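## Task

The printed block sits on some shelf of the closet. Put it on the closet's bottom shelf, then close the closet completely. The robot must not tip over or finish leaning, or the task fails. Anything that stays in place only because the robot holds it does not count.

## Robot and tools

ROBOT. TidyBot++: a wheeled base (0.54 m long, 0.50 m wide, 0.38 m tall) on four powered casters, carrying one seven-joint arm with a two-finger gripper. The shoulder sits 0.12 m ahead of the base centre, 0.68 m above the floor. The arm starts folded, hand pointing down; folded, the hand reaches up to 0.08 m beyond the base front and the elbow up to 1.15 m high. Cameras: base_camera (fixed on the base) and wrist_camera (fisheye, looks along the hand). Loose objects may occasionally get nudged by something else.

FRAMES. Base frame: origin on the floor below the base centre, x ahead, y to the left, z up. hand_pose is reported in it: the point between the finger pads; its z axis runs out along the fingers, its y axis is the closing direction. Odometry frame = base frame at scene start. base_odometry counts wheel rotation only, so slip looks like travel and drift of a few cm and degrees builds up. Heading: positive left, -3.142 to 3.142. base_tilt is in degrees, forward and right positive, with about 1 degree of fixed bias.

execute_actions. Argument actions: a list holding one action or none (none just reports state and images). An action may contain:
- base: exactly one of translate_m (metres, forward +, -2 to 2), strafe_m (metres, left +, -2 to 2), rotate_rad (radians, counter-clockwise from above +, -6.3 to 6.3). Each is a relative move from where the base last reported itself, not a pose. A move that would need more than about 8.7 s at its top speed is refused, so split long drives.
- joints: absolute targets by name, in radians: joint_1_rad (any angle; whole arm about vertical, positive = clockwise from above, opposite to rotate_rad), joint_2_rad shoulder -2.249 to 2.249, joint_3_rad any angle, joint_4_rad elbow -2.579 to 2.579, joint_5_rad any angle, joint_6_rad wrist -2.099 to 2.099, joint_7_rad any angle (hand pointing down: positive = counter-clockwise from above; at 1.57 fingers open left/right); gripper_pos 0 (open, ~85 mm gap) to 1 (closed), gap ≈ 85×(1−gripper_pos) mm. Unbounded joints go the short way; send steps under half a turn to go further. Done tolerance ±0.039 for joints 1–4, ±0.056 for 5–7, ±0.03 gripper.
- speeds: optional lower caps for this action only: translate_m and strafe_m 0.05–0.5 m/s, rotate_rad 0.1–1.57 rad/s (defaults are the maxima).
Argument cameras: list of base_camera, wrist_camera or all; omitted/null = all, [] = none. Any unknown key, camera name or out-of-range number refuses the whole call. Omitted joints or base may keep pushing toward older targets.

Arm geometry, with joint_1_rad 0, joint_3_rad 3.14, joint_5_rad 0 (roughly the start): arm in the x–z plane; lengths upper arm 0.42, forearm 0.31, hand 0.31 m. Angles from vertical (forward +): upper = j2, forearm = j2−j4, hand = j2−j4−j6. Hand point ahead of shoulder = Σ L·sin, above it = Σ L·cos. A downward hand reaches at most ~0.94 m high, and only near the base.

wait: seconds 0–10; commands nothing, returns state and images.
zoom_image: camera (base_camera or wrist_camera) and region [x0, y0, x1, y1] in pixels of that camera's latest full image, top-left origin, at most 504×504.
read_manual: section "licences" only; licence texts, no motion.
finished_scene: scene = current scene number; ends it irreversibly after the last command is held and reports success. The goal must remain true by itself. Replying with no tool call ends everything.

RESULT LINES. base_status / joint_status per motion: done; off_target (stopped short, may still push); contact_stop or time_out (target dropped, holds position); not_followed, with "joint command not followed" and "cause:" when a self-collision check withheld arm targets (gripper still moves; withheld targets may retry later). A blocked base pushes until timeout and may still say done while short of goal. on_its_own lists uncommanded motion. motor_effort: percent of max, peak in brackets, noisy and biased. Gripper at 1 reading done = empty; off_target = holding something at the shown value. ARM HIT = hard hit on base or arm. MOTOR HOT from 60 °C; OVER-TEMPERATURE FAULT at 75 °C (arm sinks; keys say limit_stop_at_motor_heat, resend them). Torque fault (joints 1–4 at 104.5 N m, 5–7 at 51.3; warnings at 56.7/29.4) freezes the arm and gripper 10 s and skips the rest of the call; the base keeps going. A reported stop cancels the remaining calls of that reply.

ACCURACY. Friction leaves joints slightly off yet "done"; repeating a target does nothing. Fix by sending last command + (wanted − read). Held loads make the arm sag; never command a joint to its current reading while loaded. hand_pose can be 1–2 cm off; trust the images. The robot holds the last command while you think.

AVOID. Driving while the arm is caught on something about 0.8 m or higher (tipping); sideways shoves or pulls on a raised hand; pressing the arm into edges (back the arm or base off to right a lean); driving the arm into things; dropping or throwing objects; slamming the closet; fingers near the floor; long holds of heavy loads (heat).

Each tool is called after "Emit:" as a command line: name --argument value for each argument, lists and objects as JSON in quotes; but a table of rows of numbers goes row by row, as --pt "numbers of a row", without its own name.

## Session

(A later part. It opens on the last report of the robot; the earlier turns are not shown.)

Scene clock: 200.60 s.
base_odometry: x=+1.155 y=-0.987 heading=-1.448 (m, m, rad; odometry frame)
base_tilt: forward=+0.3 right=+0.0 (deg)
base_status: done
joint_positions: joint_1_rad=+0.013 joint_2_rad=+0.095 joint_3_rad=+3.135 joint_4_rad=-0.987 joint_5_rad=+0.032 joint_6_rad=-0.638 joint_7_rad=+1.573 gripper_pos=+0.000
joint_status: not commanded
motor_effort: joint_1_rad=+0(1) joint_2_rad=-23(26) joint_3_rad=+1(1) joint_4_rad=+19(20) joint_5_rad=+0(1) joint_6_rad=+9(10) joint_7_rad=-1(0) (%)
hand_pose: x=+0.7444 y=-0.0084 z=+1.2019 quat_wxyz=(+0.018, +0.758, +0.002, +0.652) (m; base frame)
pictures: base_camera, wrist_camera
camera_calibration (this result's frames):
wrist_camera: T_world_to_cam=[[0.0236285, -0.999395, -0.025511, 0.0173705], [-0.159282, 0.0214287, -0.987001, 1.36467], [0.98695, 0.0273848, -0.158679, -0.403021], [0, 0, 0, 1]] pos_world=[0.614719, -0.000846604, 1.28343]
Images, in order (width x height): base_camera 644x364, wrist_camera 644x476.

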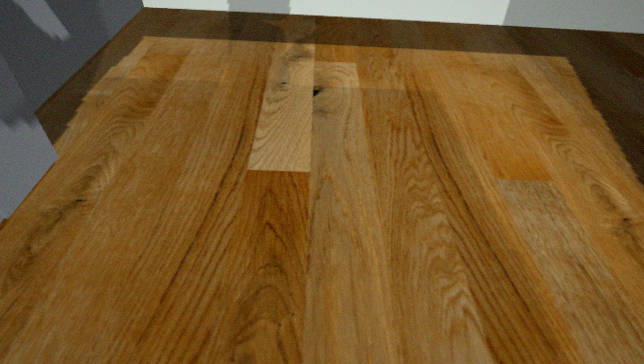

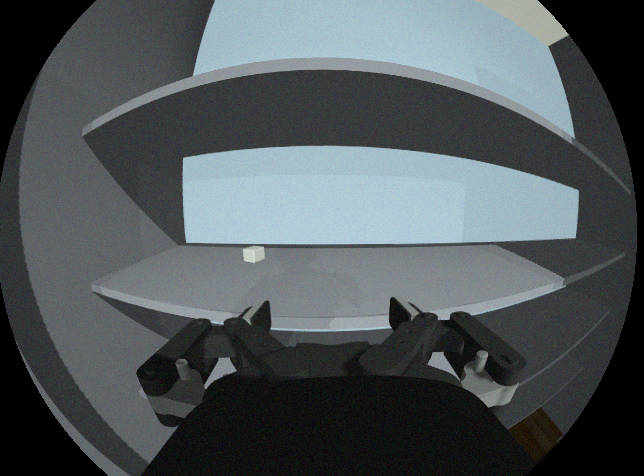

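Emit:
execute_actions --actions '[{"base":{"strafe_m":0.05},"joints":{"joint_1_rad":-0.19,"joint_2_rad":0.23,"joint_3_rad":3.14,"joint_4_rad":-0.61,"joint_5_rad":0.0,"joint_6_rad":-1.2,"joint_7_rad":1.57}}]' --cameras '["wrist_camera"]'

Scene clock: 259.80 s.
base_odometry: x=+1.205 y=-0.981 heading=-1.448 (m, m, rad; odometry frame)
base_tilt: forward=+0.2 right=-0.1 (deg)
base_status: done
joint_positions: joint_1_rad=-0.175 joint_2_rad=+0.210 joint_3_rad=+3.136 joint_4_rad=-0.631 joint_5_rad=+0.032 joint_6_rad=-1.157 joint_7_rad=+1.573 gripper_pos=+0.000
joint_status: all done
motor_effort: joint_1_rad=+0(2) joint_2_rad=-24(25) joint_3_rad=+0(2) joint_4_rad=+17(18) joint_5_rad=+0(0) joint_6_rad=+9(9) joint_7_rad=-1(0) (%)
hand_pose: x=+0.7156 y=+0.1007 z=+1.1742 quat_wxyz=(-0.033, +0.838, +0.074, +0.540) (m; base frame)
pictures: wrist_camera
camera_calibration (this result's frames):
wrist_camera: T_world_to_cam=[[0.186467, -0.981627, -0.0404799, 0.0256438], [-0.422438, -0.0429096, -0.905375, 1.42935], [0.887004, 0.185923, -0.422678, -0.0165254], [0, 0, 0, 1]] pos_world=[0.613689, 0.089578, 1.28815]
Images, in order (width x height): wrist_camera 644x476.

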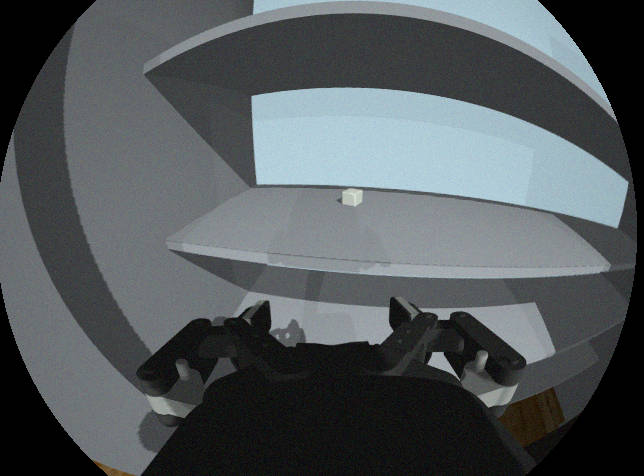

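Emit:
execute_actions --actions '[{"base":{"translate_m":0.24},"speeds":{"translate_m":0.15}}]'

Scene clock: 269.23 s.
base_odometry: x=+1.235 y=-1.220 heading=-1.448 (m, m, rad; odometry frame)
base_tilt: forward=+0.2 right=+0.0 (deg)
base_status: done
joint_positions: joint_1_rad=-0.176 joint_2_rad=+0.224 joint_3_rad=+3.136 joint_4_rad=-0.629 joint_5_rad=+0.031 joint_6_rad=-1.158 joint_7_rad=+1.573 gripper_pos=+0.000
joint_status: not commanded
motor_effort: joint_1_rad=+0(1) joint_2_rad=-25(28) joint_3_rad=+0(0) joint_4_rad=+16(17) joint_5_rad=+0(0) joint_6_rad=+9(9) joint_7_rad=-1(0) (%)
hand_pose: x=+0.7222 y=+0.1020 z=+1.1664 quat_wxyz=(-0.033, +0.841, +0.075, +0.535) (m; base frame)
pictures: base_camera, wrist_camera
camera_calibration (this result's frames):
wrist_camera: T_world_to_cam=[[0.186212, -0.981667, -0.040677, 0.0258243], [-0.433726, -0.0449834, -0.899921, 1.42719], [0.881594, 0.185219, -0.434151, -0.00854681], [0, 0, 0, 1]] pos_world=[0.621736, 0.0911339, 1.2817]
Images, in order (width x height): base_camera 644x364, wrist_camera 644x476.

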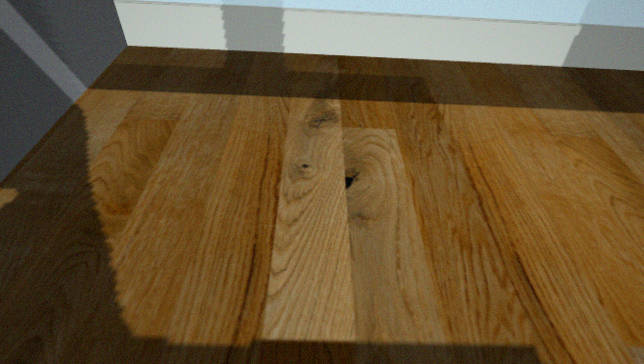

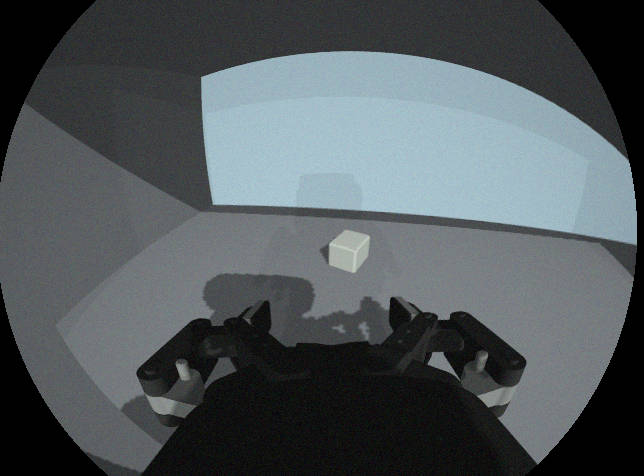

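Emit:
zoom_image --camera "wrist_camera" --region '[290, 210, 410, 320]'

Region (290, 210, 410, 320) of wrist_camera's 644x476 image, scaled by 4.200; it fills the top 462 rows of this view, and the rest is white.

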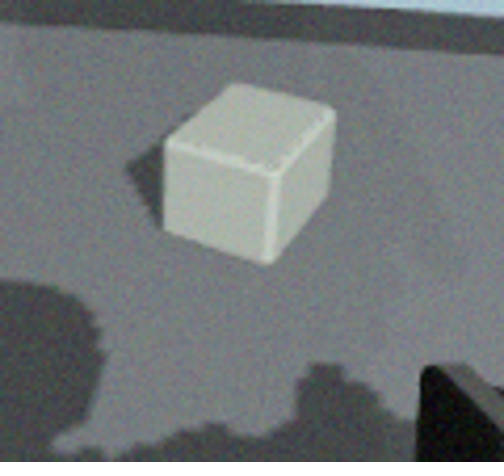

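Emit:
execute_actions --actions '[{"base":{"translate_m":0.07},"joints":{"joint_2_rad":0.22},"speeds":{"translate_m":0.08}}]' --cameras '["wrist_camera"]'

Emit:
zoom_image --camera "wrist_camera" --region '[230, 220, 430, 360]'

Scene clock: 283.60 s.
base_odometry: x=+1.243 y=-1.289 heading=-1.447 (m, m, rad; odometry frame)
base_tilt: forward=+0.3 right=+0.0 (deg)
base_status: done
joint_positions: joint_1_rad=-0.176 joint_2_rad=+0.220 joint_3_rad=+3.136 joint_4_rad=-0.628 joint_5_rad=+0.031 joint_6_rad=-1.158 joint_7_rad=+1.573 gripper_pos=+0.000
joint_status: all done
motor_effort: joint_1_rad=+0(1) joint_2_rad=-25(29) joint_3_rad=+1(1) joint_4_rad=+16(18) joint_5_rad=+0(0) joint_6_rad=+8(9) joint_7_rad=+0(0) (%)
hand_pose: x=+0.7202 y=+0.1018 z=+1.1690 quat_wxyz=(-0.033, +0.840, +0.075, +0.537) (m; base frame)
pictures: wrist_camera
camera_calibration (this result's frames):
wrist_camera: T_world_to_cam=[[0.186574, -0.9816, -0.0406354, 0.0257617], [-0.430055, -0.0444131, -0.901709, 1.42802], [0.883313, 0.185711, -0.430429, -0.0112423], [0, 0, 0, 1]] pos_world=[0.619252, 0.0907984, 1.28387]
Images, in order (width x height): wrist_camera 644x476.

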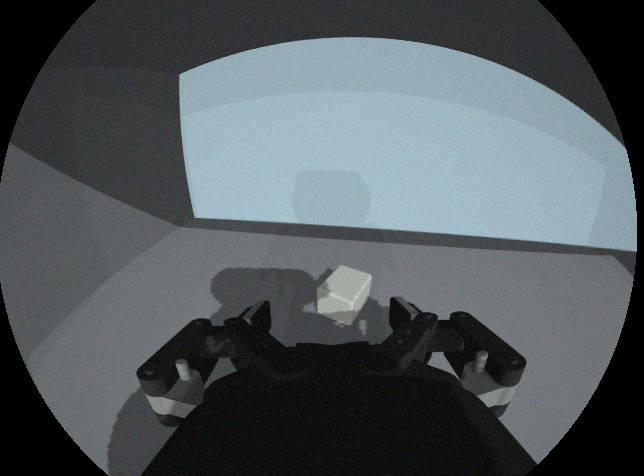

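Region (230, 220, 430, 360) of wrist_camera's 644x476 image, scaled by 2.520; it fills the top 353 rows of this view, and the rest is white.

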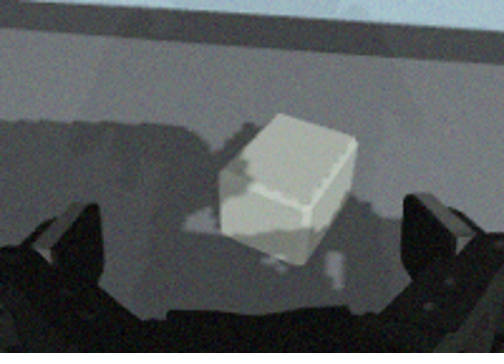

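Emit:
execute_actions --actions '[{"base":{"translate_m":0.045},"speeds":{"translate_m":0.06}}]' --cameras '["wrist_camera"]'

Emit:
zoom_image --camera "wrist_camera" --region '[230, 230, 430, 370]'

Scene clock: 288.07 s.
base_odometry: x=+1.249 y=-1.334 heading=-1.447 (m, m, rad; odometry frame)
base_tilt: forward=+0.2 right=+0.0 (deg)
base_status: done
joint_positions: joint_1_rad=-0.176 joint_2_rad=+0.220 joint_3_rad=+3.136 joint_4_rad=-0.628 joint_5_rad=+0.031 joint_6_rad=-1.158 joint_7_rad=+1.573 gripper_pos=+0.000
joint_status: not commanded
motor_effort: joint_1_rad=+0(1) joint_2_rad=-25(29) joint_3_rad=+0(0) joint_4_rad=+16(17) joint_5_rad=-1(0) joint_6_rad=+9(9) joint_7_rad=+0(1) (%)
hand_pose: x=+0.7201 y=+0.1018 z=+1.1693 quat_wxyz=(-0.033, +0.840, +0.075, +0.537) (m; base frame)
pictures: wrist_camera
camera_calibration (this result's frames):
wrist_camera: T_world_to_cam=[[0.186675, -0.981581, -0.0406321, 0.0257482], [-0.429566, -0.0443582, -0.901945, 1.42816], [0.88353, 0.185825, -0.429935, -0.0116958], [0, 0, 0, 1]] pos_world=[0.619016, 0.090798, 1.28414]
Images, in order (width x height): wrist_camera 644x476.

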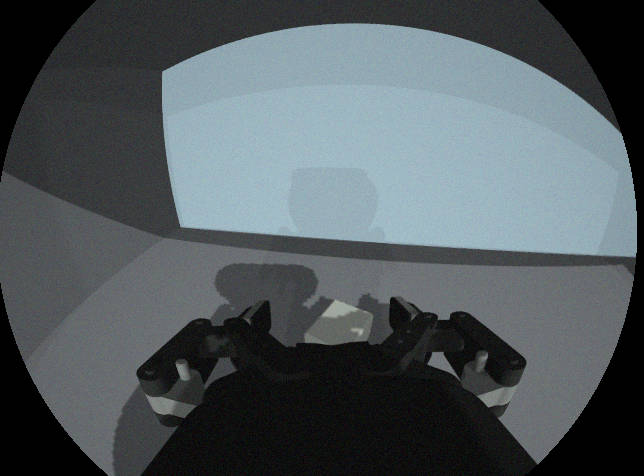

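Region (230, 230, 430, 370) of wrist_camera's 644x476 image, scaled by 2.520; it fills the top 353 rows of this view, and the rest is white.

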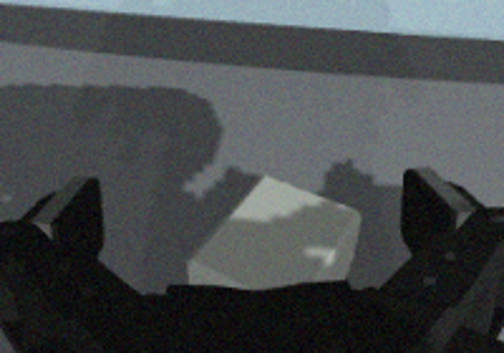

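Emit:
execute_actions --actions '[{"joints":{"joint_6_rad":-1.26}}]' --cameras '["wrist_camera"]'

Emit:
zoom_image --camera "wrist_camera" --region '[230, 230, 430, 370]'

Scene clock: 300.03 s.
base_odometry: x=+1.249 y=-1.334 heading=-1.447 (m, m, rad; odometry frame)
base_tilt: forward=+0.3 right=-0.1 (deg)
base_status: not commanded
joint_positions: joint_1_rad=-0.176 joint_2_rad=+0.220 joint_3_rad=+3.136 joint_4_rad=-0.625 joint_5_rad=+0.031 joint_6_rad=-1.214 joint_7_rad=+1.573 gripper_pos=+0.000
joint_status: all done
motor_effort: joint_1_rad=+0(1) joint_2_rad=-25(26) joint_3_rad=+0(0) joint_4_rad=+16(17) joint_5_rad=+0(0) joint_6_rad=+8(8) joint_7_rad=-1(0) (%)
hand_pose: x=+0.7123 y=+0.1002 z=+1.1554 quat_wxyz=(-0.031, +0.853, +0.075, +0.515) (m; base frame)
pictures: wrist_camera
camera_calibration (this result's frames):
wrist_camera: T_world_to_cam=[[0.183363, -0.982144, -0.042095, 0.0291759], [-0.475613, -0.0511568, -0.878166, 1.41824], [0.860331, 0.181044, -0.476501, 0.0602855], [0, 0, 0, 1]] pos_world=[0.61732, 0.0902935, 1.27541]
Images, in order (width x height): wrist_camera 644x476.

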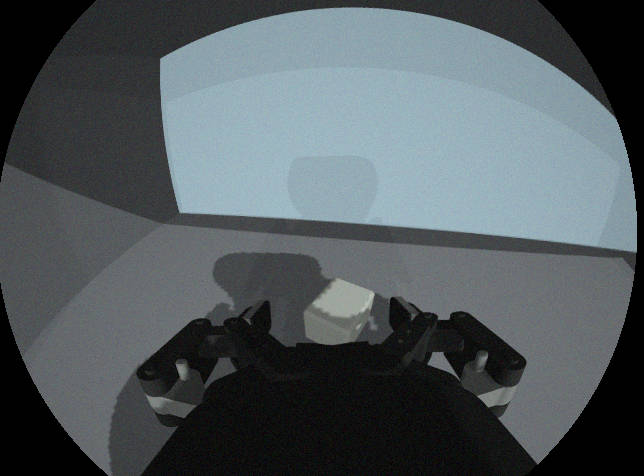

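Region (230, 230, 430, 370) of wrist_camera's 644x476 image, scaled by 2.520; it fills the top 353 rows of this view, and the rest is white.

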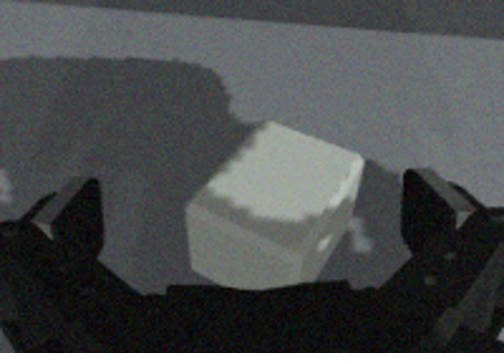

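Emit:
execute_actions --actions '[{"base":{"translate_m":0.01},"speeds":{"translate_m":0.05}}]' --cameras '[]'

Emit:
execute_actions --actions '[{"joints":{"gripper_pos":1.0}}]' --cameras '["wrist_camera"]'

Emit:
zoom_image --camera "wrist_camera" --region '[230, 230, 430, 370]'

Scene clock: 305.00 s.
base_odometry: x=+1.250 y=-1.344 heading=-1.446 (m, m, rad; odometry frame)
base_tilt: forward=+0.2 right=+0.0 (deg)
base_status: done
joint_positions: joint_1_rad=-0.176 joint_2_rad=+0.219 joint_3_rad=+3.136 joint_4_rad=-0.625 joint_5_rad=+0.031 joint_6_rad=-1.215 joint_7_rad=+1.573 gripper_pos=+0.000
joint_status: not commanded
motor_effort: joint_1_rad=+0(1) joint_2_rad=-24(25) joint_3_rad=+0(0) joint_4_rad=+16(17) joint_5_rad=-1(1) joint_6_rad=+8(9) joint_7_rad=+0(1) (%)
hand_pose: x=+0.7120 y=+0.1002 z=+1.1554 quat_wxyz=(-0.031, +0.854, +0.075, +0.514) (m; base frame)
pictures: none
No camera images: the call's "cameras" was empty. Leave "cameras" out to get every camera's image.

Scene clock: 306.10 s.
base_odometry: x=+1.250 y=-1.344 heading=-1.446 (m, m, rad; odometry frame)
base_tilt: forward=+0.3 right=+0.0 (deg)
base_status: not commanded
joint_positions: joint_1_rad=-0.177 joint_2_rad=+0.219 joint_3_rad=+3.136 joint_4_rad=-0.615 joint_5_rad=+0.031 joint_6_rad=-1.215 joint_7_rad=+1.573 gripper_pos=+0.669
joint_status: gripper_pos off_target (ended at +0.669, target +1.000)
motor_effort: joint_1_rad=+1(1) joint_2_rad=-22(24) joint_3_rad=+0(1) joint_4_rad=+15(16) joint_5_rad=-1(0) joint_6_rad=+6(8) joint_7_rad=-1(0) (%)
hand_pose: x=+0.7111 y=+0.1009 z=+1.1604 quat_wxyz=(-0.032, +0.851, +0.076, +0.519) (m; base frame)
pictures: wrist_camera
camera_calibration (this result's frames):
wrist_camera: T_world_to_cam=[[0.185277, -0.981759, -0.0426733, 0.0295298], [-0.467804, -0.0499285, -0.882421, 1.42132], [0.864194, 0.183455, -0.468522, 0.0512925], [0, 0, 0, 1]] pos_world=[0.615102, 0.0905457, 1.27949]
Images, in order (width x height): wrist_camera 644x476.

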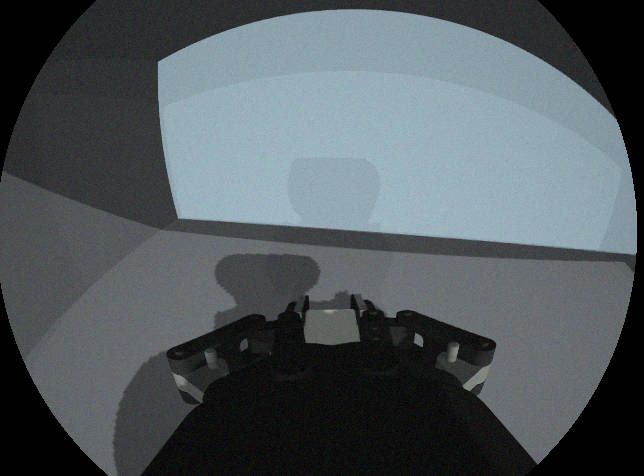

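Region (230, 230, 430, 370) of wrist_camera's 644x476 image, scaled by 2.520; it fills the top 353 rows of this view, and the rest is white.

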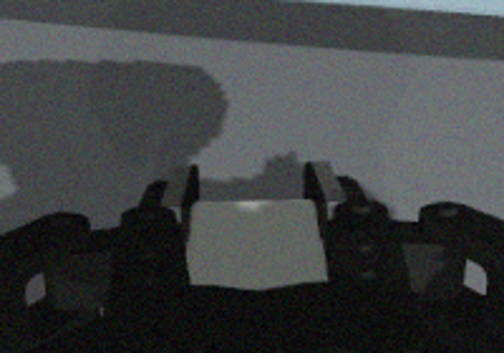

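Emit:
execute_actions --actions '[{"joints":{"joint_2_rad":0.17}}]' --cameras '["wrist_camera"]'

Emit:
execute_actions --actions '[{"base":{"translate_m":-0.45},"speeds":{"translate_m":0.25}}]'

Scene clock: 310.57 s.
base_odometry: x=+1.250 y=-1.344 heading=-1.446 (m, m, rad; odometry frame)
base_tilt: forward=+0.2 right=+0.0 (deg)
base_status: not commanded
joint_positions: joint_1_rad=-0.177 joint_2_rad=+0.187 joint_3_rad=+3.136 joint_4_rad=-0.615 joint_5_rad=+0.031 joint_6_rad=-1.215 joint_7_rad=+1.573 gripper_pos=+0.669
joint_status: all done
motor_effort: joint_1_rad=+0(1) joint_2_rad=-23(27) joint_3_rad=+0(0) joint_4_rad=+16(17) joint_5_rad=-1(1) joint_6_rad=+9(9) joint_7_rad=-1(1) (%)
hand_pose: x=+0.6956 y=+0.0981 z=+1.1794 quat_wxyz=(-0.033, +0.843, +0.075, +0.532) (m; base frame)
pictures: wrist_camera
camera_calibration (this result's frames):
wrist_camera: T_world_to_cam=[[0.186604, -0.981522, -0.042357, 0.029169], [-0.439892, -0.0449246, -0.896926, 1.42789], [0.87845, 0.186002, -0.440147, 0.030496], [0, 0, 0, 1]] pos_world=[0.595884, 0.087105, 1.29537]
Images, in order (width x height): wrist_camera 644x476.

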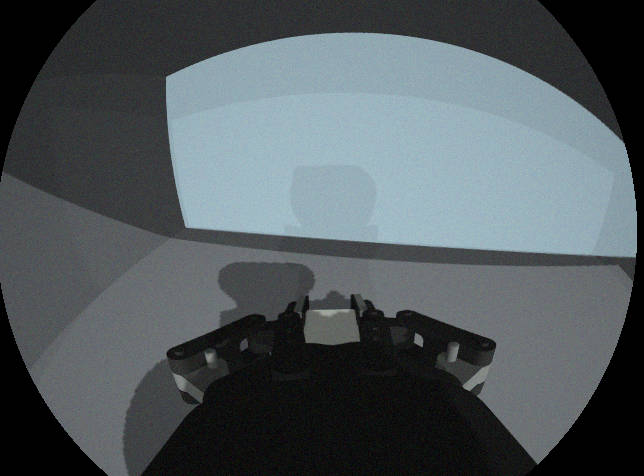

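Scene clock: 313.30 s.
base_odometry: x=+1.194 y=-0.897 heading=-1.446 (m, m, rad; odometry frame)
base_tilt: forward=+0.2 right=+0.0 (deg)
base_status: done
joint_positions: joint_1_rad=-0.178 joint_2_rad=+0.174 joint_3_rad=+3.136 joint_4_rad=-0.615 joint_5_rad=+0.031 joint_6_rad=-1.218 joint_7_rad=+1.573 gripper_pos=+0.669
joint_status: not commanded
motor_effort: joint_1_rad=+0(1) joint_2_rad=-22(29) joint_3_rad=+0(1) joint_4_rad=+15(18) joint_5_rad=-1(0) joint_6_rad=+9(9) joint_7_rad=-1(1) (%)
hand_pose: x=+0.6886 y=+0.0972 z=+1.1863 quat_wxyz=(-0.034, +0.840, +0.075, +0.536) (m; base frame)
pictures: base_camera, wrist_camera
camera_calibration (this result's frames):
wrist_camera: T_world_to_cam=[[0.187537, -0.981344, -0.042357, 0.0291847], [-0.43061, -0.0433799, -0.901495, 1.42988], [0.882839, 0.187303, -0.430712, 0.0255371], [0, 0, 0, 1]] pos_world=[0.5877, 0.0858849, 1.30126]
Images, in order (width x height): base_camera 644x364, wrist_camera 644x476.

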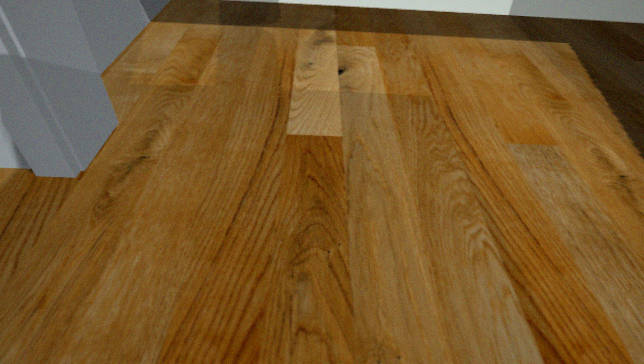

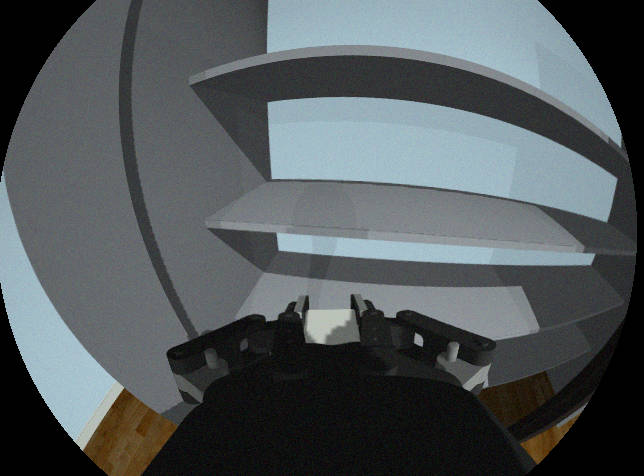

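Emit:
execute_actions --actions '[{"base":{"translate_m":-0.3}}]' --cameras '[]'

Emit:
execute_actions --actions '[{"base":{"strafe_m":-0.12},"joints":{"joint_1_rad":0.0,"joint_2_rad":0.5,"joint_4_rad":-1.9,"joint_6_rad":0.6}}]'

Scene clock: 324.43 s.
base_odometry: x=+1.156 y=-0.599 heading=-1.445 (m, m, rad; odometry frame)
base_tilt: forward=+0.2 right=-0.1 (deg)
base_status: done
joint_positions: joint_1_rad=-0.178 joint_2_rad=+0.165 joint_3_rad=+3.136 joint_4_rad=-0.615 joint_5_rad=+0.031 joint_6_rad=-1.219 joint_7_rad=+1.573 gripper_pos=+0.669
joint_status: not commanded
motor_effort: joint_1_rad=+0(1) joint_2_rad=-22(27) joint_3_rad=+0(0) joint_4_rad=+16(17) joint_5_rad=+0(1) joint_6_rad=+9(9) joint_7_rad=-1(1) (%)
hand_pose: x=+0.6843 y=+0.0964 z=+1.1907 quat_wxyz=(-0.034, +0.838, +0.074, +0.539) (m; base frame)
pictures: none
No camera images: the call's "cameras" was empty. Leave "cameras" out to get every camera's image.

Scene clock: 327.10 s.
base_odometry: x=+1.037 y=-0.614 heading=-1.445 (m, m, rad; odometry frame)
base_tilt: forward=+0.2 right=+0.0 (deg)
base_status: done
joint_positions: joint_1_rad=-0.017 joint_2_rad=+0.481 joint_3_rad=+3.136 joint_4_rad=-1.882 joint_5_rad=+0.030 joint_6_rad=+0.555 joint_7_rad=+1.573 gripper_pos=+0.669
joint_status: all done
motor_effort: joint_1_rad=+1(3) joint_2_rad=-34(36) joint_3_rad=+0(2) joint_4_rad=+16(21) joint_5_rad=+0(1) joint_6_rad=+10(10) joint_7_rad=-1(1) (%)
hand_pose: x=+0.8365 y=+0.0215 z=+0.7573 quat_wxyz=(-0.005, +0.786, +0.023, +0.618) (m; base frame)
pictures: base_camera, wrist_camera
camera_calibration (this result's frames):
wrist_camera: T_world_to_cam=[[0.0819448, -0.995916, -0.0379029, -0.00575169], [-0.247669, 0.0164889, -0.968704, 1.00007], [0.965373, 0.0887677, -0.245306, -0.483009], [0, 0, 0, 1]] pos_world=[0.714442, 0.0206574, 0.850069]
Images, in order (width x height): base_camera 644x364, wrist_camera 644x476.

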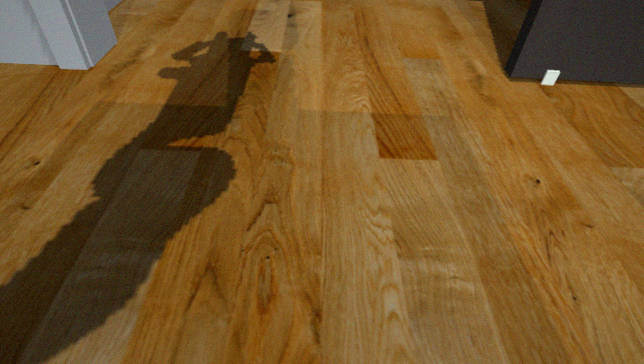

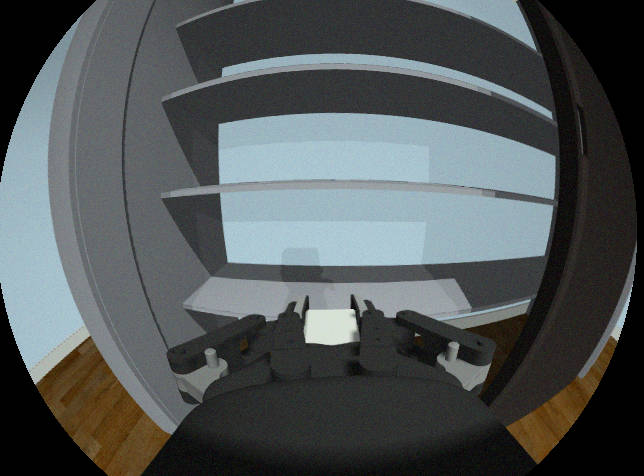

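Emit:
execute_actions --actions '[{"joints":{"joint_2_rad":0.87,"joint_4_rad":-1.65,"joint_6_rad":0.49}}]'

Scene clock: 346.70 s.
base_odometry: x=+1.037 y=-0.614 heading=-1.445 (m, m, rad; odometry frame)
base_tilt: forward=+0.3 right=+0.0 (deg)
base_status: not commanded
joint_positions: joint_1_rad=-0.017 joint_2_rad=+0.868 joint_3_rad=+3.136 joint_4_rad=-1.672 joint_5_rad=+0.030 joint_6_rad=+0.530 joint_7_rad=+1.573 gripper_pos=+0.669
joint_status: all done
motor_effort: joint_1_rad=+0(0) joint_2_rad=-42(44) joint_3_rad=+0(0) joint_4_rad=+14(17) joint_5_rad=-1(1) joint_6_rad=+9(9) joint_7_rad=-1(0) (%)
hand_pose: x=+0.8992 y=+0.0223 z=+0.5624 quat_wxyz=(-0.006, +0.844, +0.023, +0.536) (m; base frame)
pictures: base_camera, wrist_camera
camera_calibration (this result's frames):
wrist_camera: T_world_to_cam=[[0.0719989, -0.99614, -0.0502144, -0.00157807], [-0.435843, 0.0138621, -0.899916, 0.957433], [0.897138, 0.0866786, -0.433162, -0.424385], [0, 0, 0, 1]] pos_world=[0.798135, 0.0219411, 0.677703]
Images, in order (width x height): base_camera 644x364, wrist_camera 644x476.

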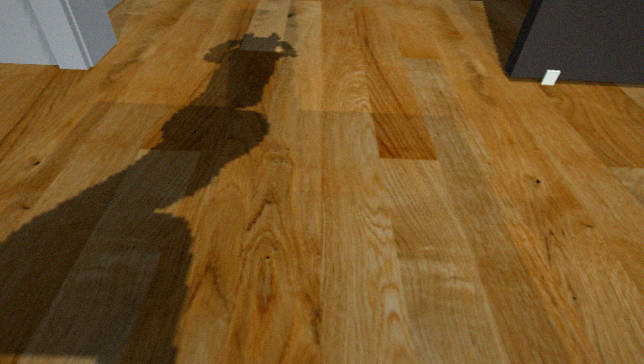

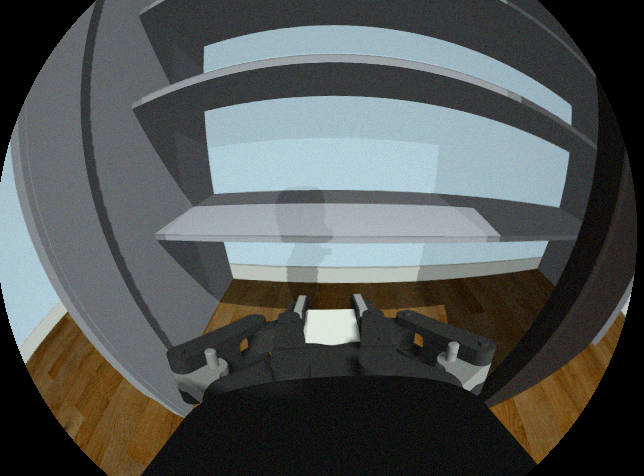

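Emit:
zoom_image --camera "wrist_camera" --region '[260, 170, 420, 310]'

Region (260, 170, 420, 310) of wrist_camera's 644x476 image, scaled by 3.150; it fills the top 441 rows of this view, and the rest is white.

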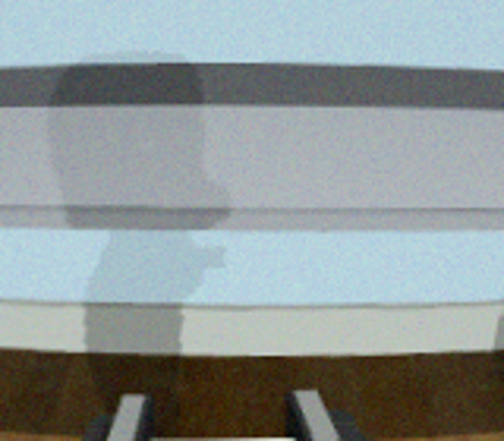

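Emit:
execute_actions --actions '[{"base":{"translate_m":0.45},"speeds":{"translate_m":0.25}}]'

Scene clock: 366.00 s.
base_odometry: x=+1.093 y=-1.061 heading=-1.445 (m, m, rad; odometry frame)
base_tilt: forward=+0.3 right=+0.0 (deg)
base_status: done
joint_positions: joint_1_rad=-0.017 joint_2_rad=+0.868 joint_3_rad=+3.136 joint_4_rad=-1.666 joint_5_rad=+0.030 joint_6_rad=+0.530 joint_7_rad=+1.573 gripper_pos=+0.669
joint_status: not commanded
motor_effort: joint_1_rad=+0(1) joint_2_rad=-42(44) joint_3_rad=+0(0) joint_4_rad=+14(15) joint_5_rad=+0(0) joint_6_rad=+9(10) joint_7_rad=-1(0) (%)
hand_pose: x=+0.9016 y=+0.0221 z=+0.5652 quat_wxyz=(-0.006, +0.842, +0.023, +0.539) (m; base frame)
pictures: base_camera, wrist_camera
camera_calibration (this result's frames):
wrist_camera: T_world_to_cam=[[0.0719622, -0.996158, -0.0499053, -0.00195396], [-0.430551, 0.0141082, -0.902456, 0.957571], [0.899693, 0.0864295, -0.427881, -0.430562], [0, 0, 0, 1]] pos_world=[0.799796, 0.0217572, 0.679839]
Images, in order (width x height): base_camera 644x364, wrist_camera 644x476.

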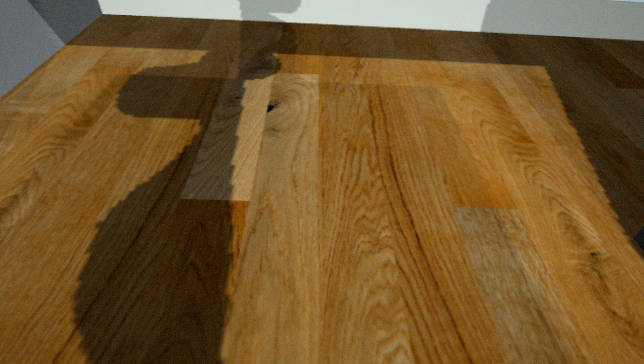

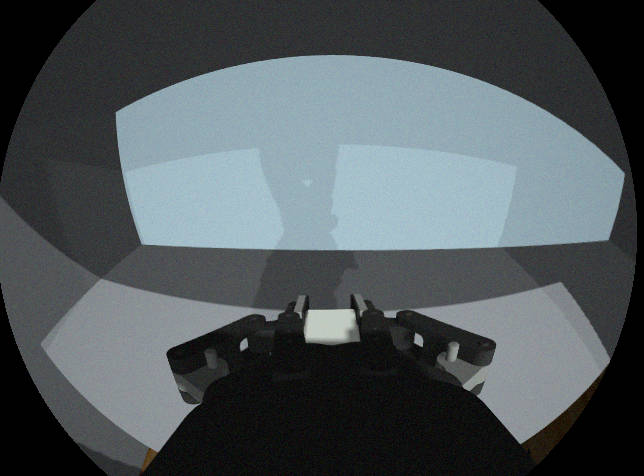

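Emit:
execute_actions --actions '[{"joints":{"joint_2_rad":0.94}}]' --cameras '["wrist_camera"]'

Scene clock: 369.47 s.
base_odometry: x=+1.093 y=-1.061 heading=-1.445 (m, m, rad; odometry frame)
base_tilt: forward=+0.3 right=+0.0 (deg)
base_status: not commanded
joint_positions: joint_1_rad=-0.017 joint_2_rad=+0.933 joint_3_rad=+3.136 joint_4_rad=-1.666 joint_5_rad=+0.030 joint_6_rad=+0.530 joint_7_rad=+1.573 gripper_pos=+0.669
joint_status: all done
motor_effort: joint_1_rad=+0(1) joint_2_rad=-42(46) joint_3_rad=+0(0) joint_4_rad=+13(14) joint_5_rad=+0(1) joint_6_rad=+9(9) joint_7_rad=+0(0) (%)
hand_pose: x=+0.8926 y=+0.0219 z=+0.5144 quat_wxyz=(-0.006, +0.859, +0.023, +0.511) (m; base frame)
pictures: wrist_camera
camera_calibration (this result's frames):
wrist_camera: T_world_to_cam=[[0.0686054, -0.996214, -0.0534028, 0.000807843], [-0.488171, 0.0131605, -0.872649, 0.943971], [0.870048, 0.0859381, -0.485419, -0.388099], [0, 0, 0, 1]] pos_world=[0.798428, 0.0217341, 0.635408]
Images, in order (width x height): wrist_camera 644x476.

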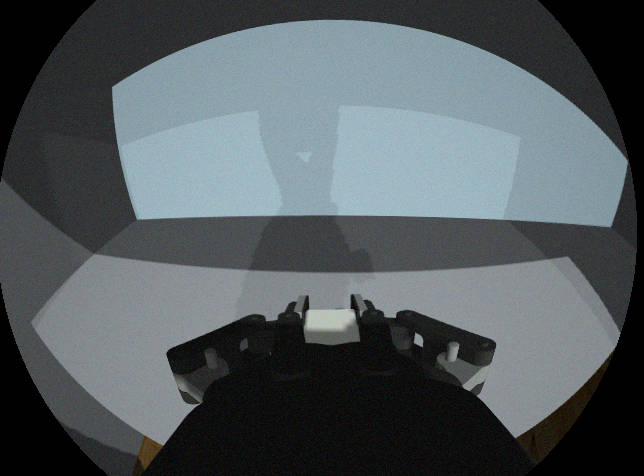

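Emit:
execute_actions --actions '[{"joints":{"joint_2_rad":0.975}}]' --cameras '["wrist_camera"]'

Scene clock: 373.77 s.
base_odometry: x=+1.093 y=-1.061 heading=-1.445 (m, m, rad; odometry frame)
base_tilt: forward=+0.2 right=+0.0 (deg)
base_status: not commanded
joint_positions: joint_1_rad=-0.017 joint_2_rad=+0.962 joint_3_rad=+3.136 joint_4_rad=-1.666 joint_5_rad=+0.030 joint_6_rad=+0.530 joint_7_rad=+1.573 gripper_pos=+0.669
joint_status: all done
motor_effort: joint_1_rad=+0(0) joint_2_rad=-43(45) joint_3_rad=+0(0) joint_4_rad=+12(13) joint_5_rad=-1(1) joint_6_rad=+9(9) joint_7_rad=-1(1) (%)
hand_pose: x=+0.8875 y=+0.0218 z=+0.4924 quat_wxyz=(-0.006, +0.866, +0.023, +0.499) (m; base frame)
pictures: wrist_camera
camera_calibration (this result's frames):
wrist_camera: T_world_to_cam=[[0.0670653, -0.996239, -0.0548644, 0.00198735], [-0.512797, 0.0127535, -0.858415, 0.937196], [0.855886, 0.0857042, -0.510013, -0.369647], [0, 0, 0, 1]] pos_world=[0.796834, 0.0217077, 0.616087]
Images, in order (width x height): wrist_camera 644x476.

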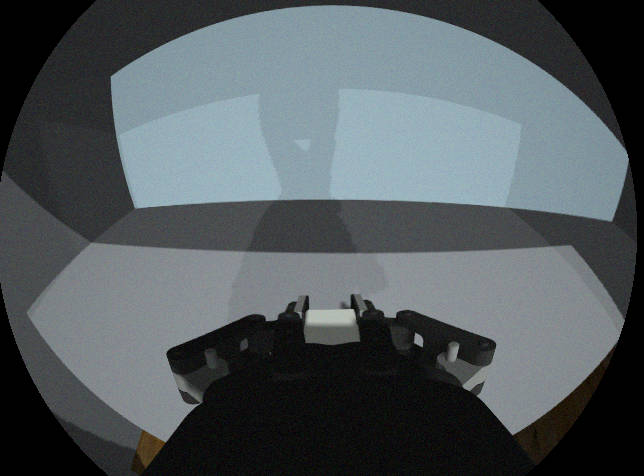

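Emit:
execute_actions --actions '[{"joints":{"joint_2_rad":0.992}}]' --cameras '["wrist_camera"]'

Scene clock: 375.90 s.
base_odometry: x=+1.093 y=-1.061 heading=-1.445 (m, m, rad; odometry frame)
base_tilt: forward=+0.3 right=+0.0 (deg)
base_status: not commanded
joint_positions: joint_1_rad=-0.017 joint_2_rad=+0.975 joint_3_rad=+3.136 joint_4_rad=-1.666 joint_5_rad=+0.030 joint_6_rad=+0.530 joint_7_rad=+1.573 gripper_pos=+0.669
joint_status: all done
motor_effort: joint_1_rad=+0(0) joint_2_rad=-43(45) joint_3_rad=-1(0) joint_4_rad=+12(12) joint_5_rad=-1(1) joint_6_rad=+8(9) joint_7_rad=+0(0) (%)
hand_pose: x=+0.8849 y=+0.0218 z=+0.4823 quat_wxyz=(-0.006, +0.870, +0.023, +0.493) (m; base frame)
pictures: wrist_camera
camera_calibration (this result's frames):
wrist_camera: T_world_to_cam=[[0.066339, -0.996251, -0.0555255, 0.0025246], [-0.524047, 0.0125677, -0.851596, 0.933886], [0.849102, 0.085592, -0.521249, -0.361179], [0, 0, 0, 1]] pos_world=[0.795911, 0.0216924, 0.60717]
Images, in order (width x height): wrist_camera 644x476.

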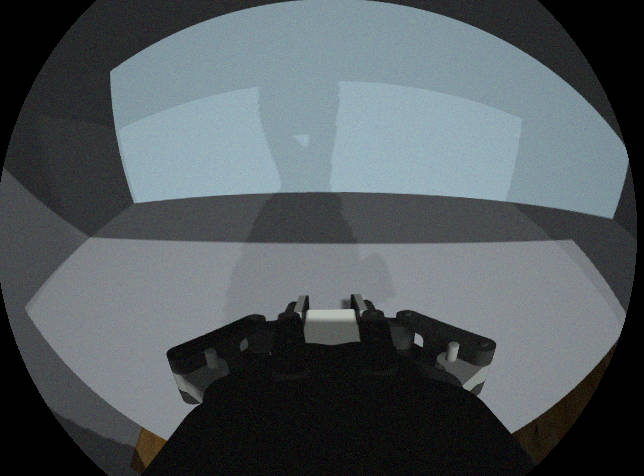

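Emit:
execute_actions --actions '[{"joints":{"joint_2_rad":1.005}}]' --cameras '["wrist_camera"]'

Scene clock: 378.30 s.
base_odometry: x=+1.093 y=-1.061 heading=-1.445 (m, m, rad; odometry frame)
base_tilt: forward=+0.3 right=-0.1 (deg)
base_status: not commanded
joint_positions: joint_1_rad=-0.017 joint_2_rad=+0.983 joint_3_rad=+3.136 joint_4_rad=-1.664 joint_5_rad=+0.030 joint_6_rad=+0.530 joint_7_rad=+1.573 gripper_pos=+0.669
joint_status: all done
motor_effort: joint_1_rad=+0(0) joint_2_rad=-39(43) joint_3_rad=+0(0) joint_4_rad=+9(12) joint_5_rad=+0(1) joint_6_rad=+6(8) joint_7_rad=+0(0) (%)
hand_pose: x=+0.8837 y=+0.0218 z=+0.4764 quat_wxyz=(-0.006, +0.871, +0.023, +0.490) (m; base frame)
pictures: wrist_camera
camera_calibration (this result's frames):
wrist_camera: T_world_to_cam=[[0.0659308, -0.996258, -0.0558891, 0.00278634], [-0.530202, 0.0124716, -0.847779, 0.931808], [0.845304, 0.0855273, -0.527396, -0.356994], [0, 0, 0, 1]] pos_world=[0.795632, 0.0216875, 0.601846]
Images, in order (width x height): wrist_camera 644x476.

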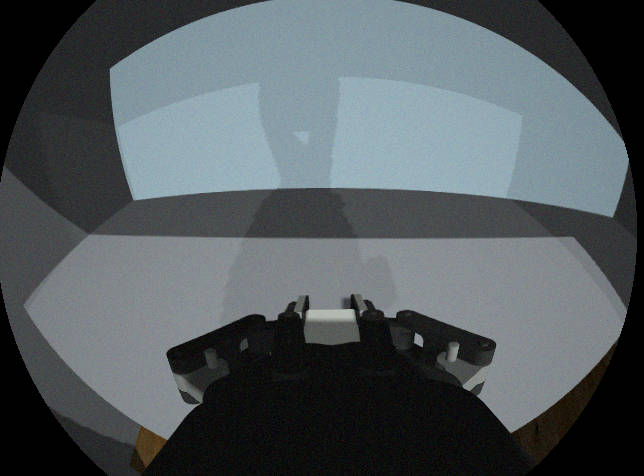

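Contact evident (efforts changed). Release.

Emit:
execute_actions --actions '[{"joints":{"gripper_pos":0.0,"joint_2_rad":0.985}}]' --cameras '["wrist_camera"]'

Emit:
execute_actions --actions '[{"joints":{"joint_2_rad":0.93}}]' --cameras '["wrist_camera"]'

Scene clock: 382.20 s.
base_odometry: x=+1.093 y=-1.061 heading=-1.445 (m, m, rad; odometry frame)
base_tilt: forward=+0.2 right=+0.0 (deg)
base_status: not commanded
joint_positions: joint_1_rad=-0.017 joint_2_rad=+0.984 joint_3_rad=+3.136 joint_4_rad=-1.662 joint_5_rad=+0.030 joint_6_rad=+0.530 joint_7_rad=+1.573 gripper_pos=+0.000
joint_status: all done
motor_effort: joint_1_rad=+0(0) joint_2_rad=-43(45) joint_3_rad=+0(0) joint_4_rad=+12(12) joint_5_rad=+0(1) joint_6_rad=+8(8) joint_7_rad=-1(1) (%)
hand_pose: x=+0.8846 y=+0.0218 z=+0.4768 quat_wxyz=(-0.006, +0.871, +0.023, +0.491) (m; base frame)
pictures: wrist_camera
camera_calibration (this result's frames):
wrist_camera: T_world_to_cam=[[0.0660102, -0.996257, -0.055816, 0.0026631], [-0.528844, 0.0125047, -0.848627, 0.93184], [0.846148, 0.085536, -0.526039, -0.358867], [0, 0, 0, 1]] pos_world=[0.796276, 0.0216967, 0.602155]
Images, in order (width x height): wrist_camera 644x476.

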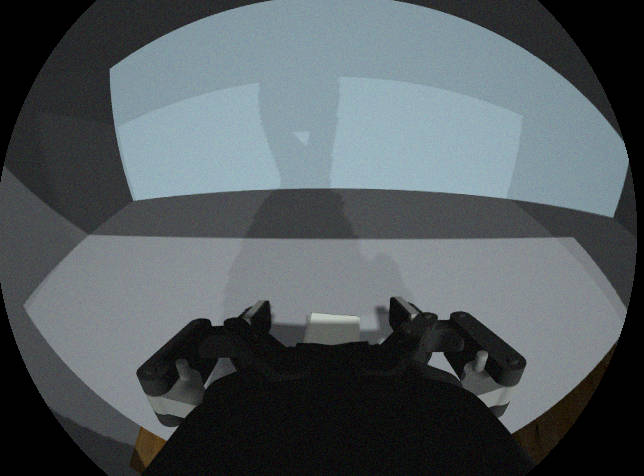

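Scene clock: 383.07 s.
base_odometry: x=+1.093 y=-1.061 heading=-1.445 (m, m, rad; odometry frame)
base_tilt: forward=+0.2 right=+0.0 (deg)
base_status: not commanded
joint_positions: joint_1_rad=-0.017 joint_2_rad=+0.941 joint_3_rad=+3.136 joint_4_rad=-1.662 joint_5_rad=+0.030 joint_6_rad=+0.530 joint_7_rad=+1.573 gripper_pos=+0.000
joint_status: all done
motor_effort: joint_1_rad=+0(1) joint_2_rad=-43(45) joint_3_rad=+0(0) joint_4_rad=+13(12) joint_5_rad=-1(1) joint_6_rad=+9(9) joint_7_rad=-1(0) (%)
hand_pose: x=+0.8929 y=+0.0219 z=+0.5103 quat_wxyz=(-0.006, +0.860, +0.023, +0.509) (m; base frame)
pictures: wrist_camera
camera_calibration (this result's frames):
wrist_camera: T_world_to_cam=[[0.068395, -0.996217, -0.0536039, 0.000864222], [-0.491358, 0.0131247, -0.870859, 0.942496], [0.868268, 0.0859011, -0.488601, -0.387113], [0, 0, 0, 1]] pos_world=[0.799162, 0.0217444, 0.631684]
Images, in order (width x height): wrist_camera 644x476.

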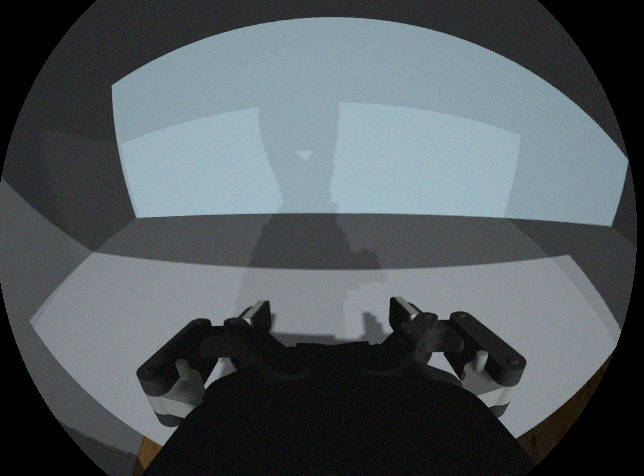

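Emit:
execute_actions --actions '[{"joints":{"joint_2_rad":0.87}}]' --cameras '[]'

Emit:
execute_actions --actions '[{"base":{"translate_m":-0.3},"speeds":{"translate_m":0.3}}]'

Scene clock: 387.60 s.
base_odometry: x=+1.093 y=-1.061 heading=-1.445 (m, m, rad; odometry frame)
base_tilt: forward=+0.2 right=+0.0 (deg)
base_status: not commanded
joint_positions: joint_1_rad=-0.017 joint_2_rad=+0.879 joint_3_rad=+3.136 joint_4_rad=-1.661 joint_5_rad=+0.030 joint_6_rad=+0.530 joint_7_rad=+1.573 gripper_pos=+0.000
joint_status: all done
motor_effort: joint_1_rad=+0(0) joint_2_rad=-43(45) joint_3_rad=+0(0) joint_4_rad=+13(14) joint_5_rad=-1(1) joint_6_rad=+9(9) joint_7_rad=+0(0) (%)
hand_pose: x=+0.9022 y=+0.0221 z=+0.5588 quat_wxyz=(-0.006, +0.844, +0.023, +0.536) (m; base frame)
pictures: none
No camera images: the call's "cameras" was empty. Leave "cameras" out to get every camera's image.

Scene clock: 389.60 s.
base_odometry: x=+1.056 y=-0.763 heading=-1.445 (m, m, rad; odometry frame)
base_tilt: forward=+0.3 right=+0.0 (deg)
base_status: done
joint_positions: joint_1_rad=-0.012 joint_2_rad=+0.879 joint_3_rad=+3.136 joint_4_rad=-1.661 joint_5_rad=+0.030 joint_6_rad=+0.530 joint_7_rad=+1.573 gripper_pos=+0.000
joint_status: not commanded
motor_effort: joint_1_rad=+0(4) joint_2_rad=-43(44) joint_3_rad=+0(2) joint_4_rad=+13(15) joint_5_rad=-1(1) joint_6_rad=+9(9) joint_7_rad=-1(0) (%)
hand_pose: x=+0.9026 y=+0.0189 z=+0.5592 quat_wxyz=(-0.005, +0.844, +0.022, +0.536) (m; base frame)
pictures: base_camera, wrist_camera
camera_calibration (this result's frames):
wrist_camera: T_world_to_cam=[[0.0676571, -0.996444, -0.0502197, -0.00139169], [-0.435271, 0.0158128, -0.900161, 0.955598], [0.897754, 0.0827615, -0.432653, -0.429262], [0, 0, 0, 1]] pos_world=[0.80141, 0.019029, 0.6744]
Images, in order (width x height): base_camera 644x364, wrist_camera 644x476.

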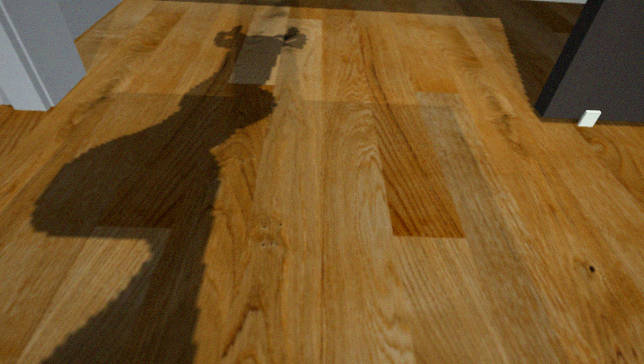

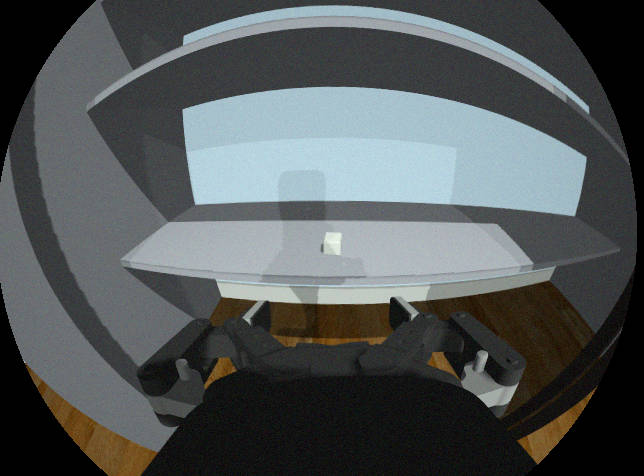

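Emit:
execute_actions --actions '[{"base":{"translate_m":-0.15},"joints":{"joint_1_rad":0.0,"joint_2_rad":0.0,"joint_3_rad":3.14,"joint_4_rad":-1.99,"joint_5_rad":0.0,"joint_6_rad":0.36,"joint_7_rad":1.57,"gripper_pos":1.0}}]' --cameras '[]'

Emit:
execute_actions --actions '[{"base":{"strafe_m":-0.45}}]'

Scene clock: 398.83 s.
base_odometry: x=+1.037 y=-0.614 heading=-1.445 (m, m, rad; odometry frame)
base_tilt: forward=+0.2 right=+0.0 (deg)
base_status: done
joint_positions: joint_1_rad=-0.012 joint_2_rad=+0.013 joint_3_rad=+3.136 joint_4_rad=-1.968 joint_5_rad=+0.030 joint_6_rad=+0.406 joint_7_rad=+1.573 gripper_pos=+0.999
joint_status: all done
motor_effort: joint_1_rad=+0(1) joint_2_rad=-21(46) joint_3_rad=+1(2) joint_4_rad=+20(20) joint_5_rad=-1(1) joint_6_rad=+10(10) joint_7_rad=+0(1) (%)
hand_pose: x=+0.7238 y=+0.0157 z=+0.9754 quat_wxyz=(+0.000, +0.709, +0.021, +0.705) (m; base frame)
pictures: none
No camera images: the call's "cameras" was empty. Leave "cameras" out to get every camera's image.

Scene clock: 401.10 s.
base_odometry: x=+0.590 y=-0.671 heading=-1.446 (m, m, rad; odometry frame)
base_tilt: forward=+0.2 right=-0.1 (deg)
base_status: done
joint_positions: joint_1_rad=-0.005 joint_2_rad=+0.013 joint_3_rad=+3.139 joint_4_rad=-1.969 joint_5_rad=+0.030 joint_6_rad=+0.405 joint_7_rad=+1.573 gripper_pos=+0.999
joint_status: not commanded
motor_effort: joint_1_rad=+0(4) joint_2_rad=-21(21) joint_3_rad=+0(4) joint_4_rad=+20(20) joint_5_rad=-1(1) joint_6_rad=+10(10) joint_7_rad=+0(1) (%)
hand_pose: x=+0.7239 y=+0.0094 z=+0.9747 quat_wxyz=(+0.004, +0.709, +0.017, +0.705) (m; base frame)
pictures: base_camera, wrist_camera
camera_calibration (this result's frames):
wrist_camera: T_world_to_cam=[[0.0703382, -0.99735, -0.0185883, -0.0107355], [-0.0183903, 0.0173348, -0.999681, 1.04719], [0.997354, 0.0706575, -0.0171222, -0.565264], [0, 0, 0, 1]] pos_world=[0.583781, 0.0110803, 1.03698]
Images, in order (width x height): base_camera 644x364, wrist_camera 644x476.

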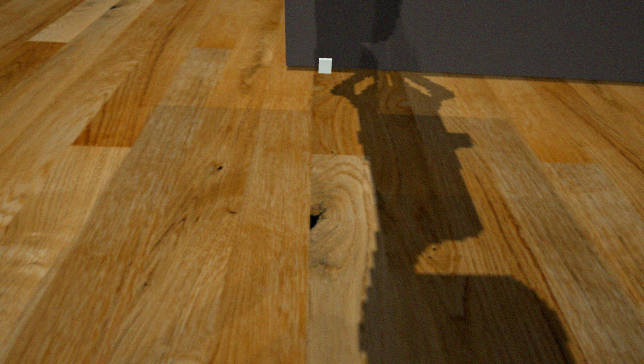

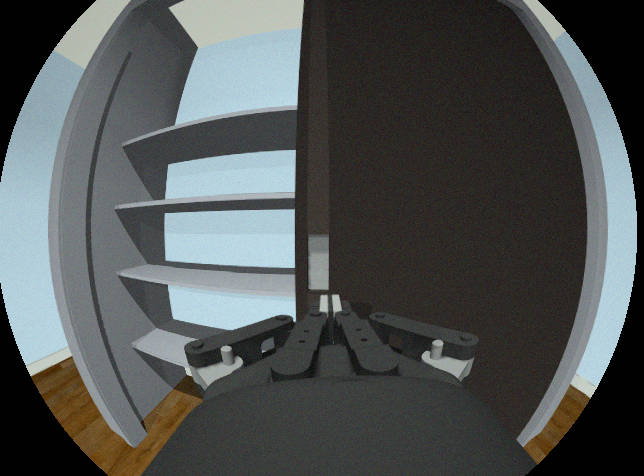

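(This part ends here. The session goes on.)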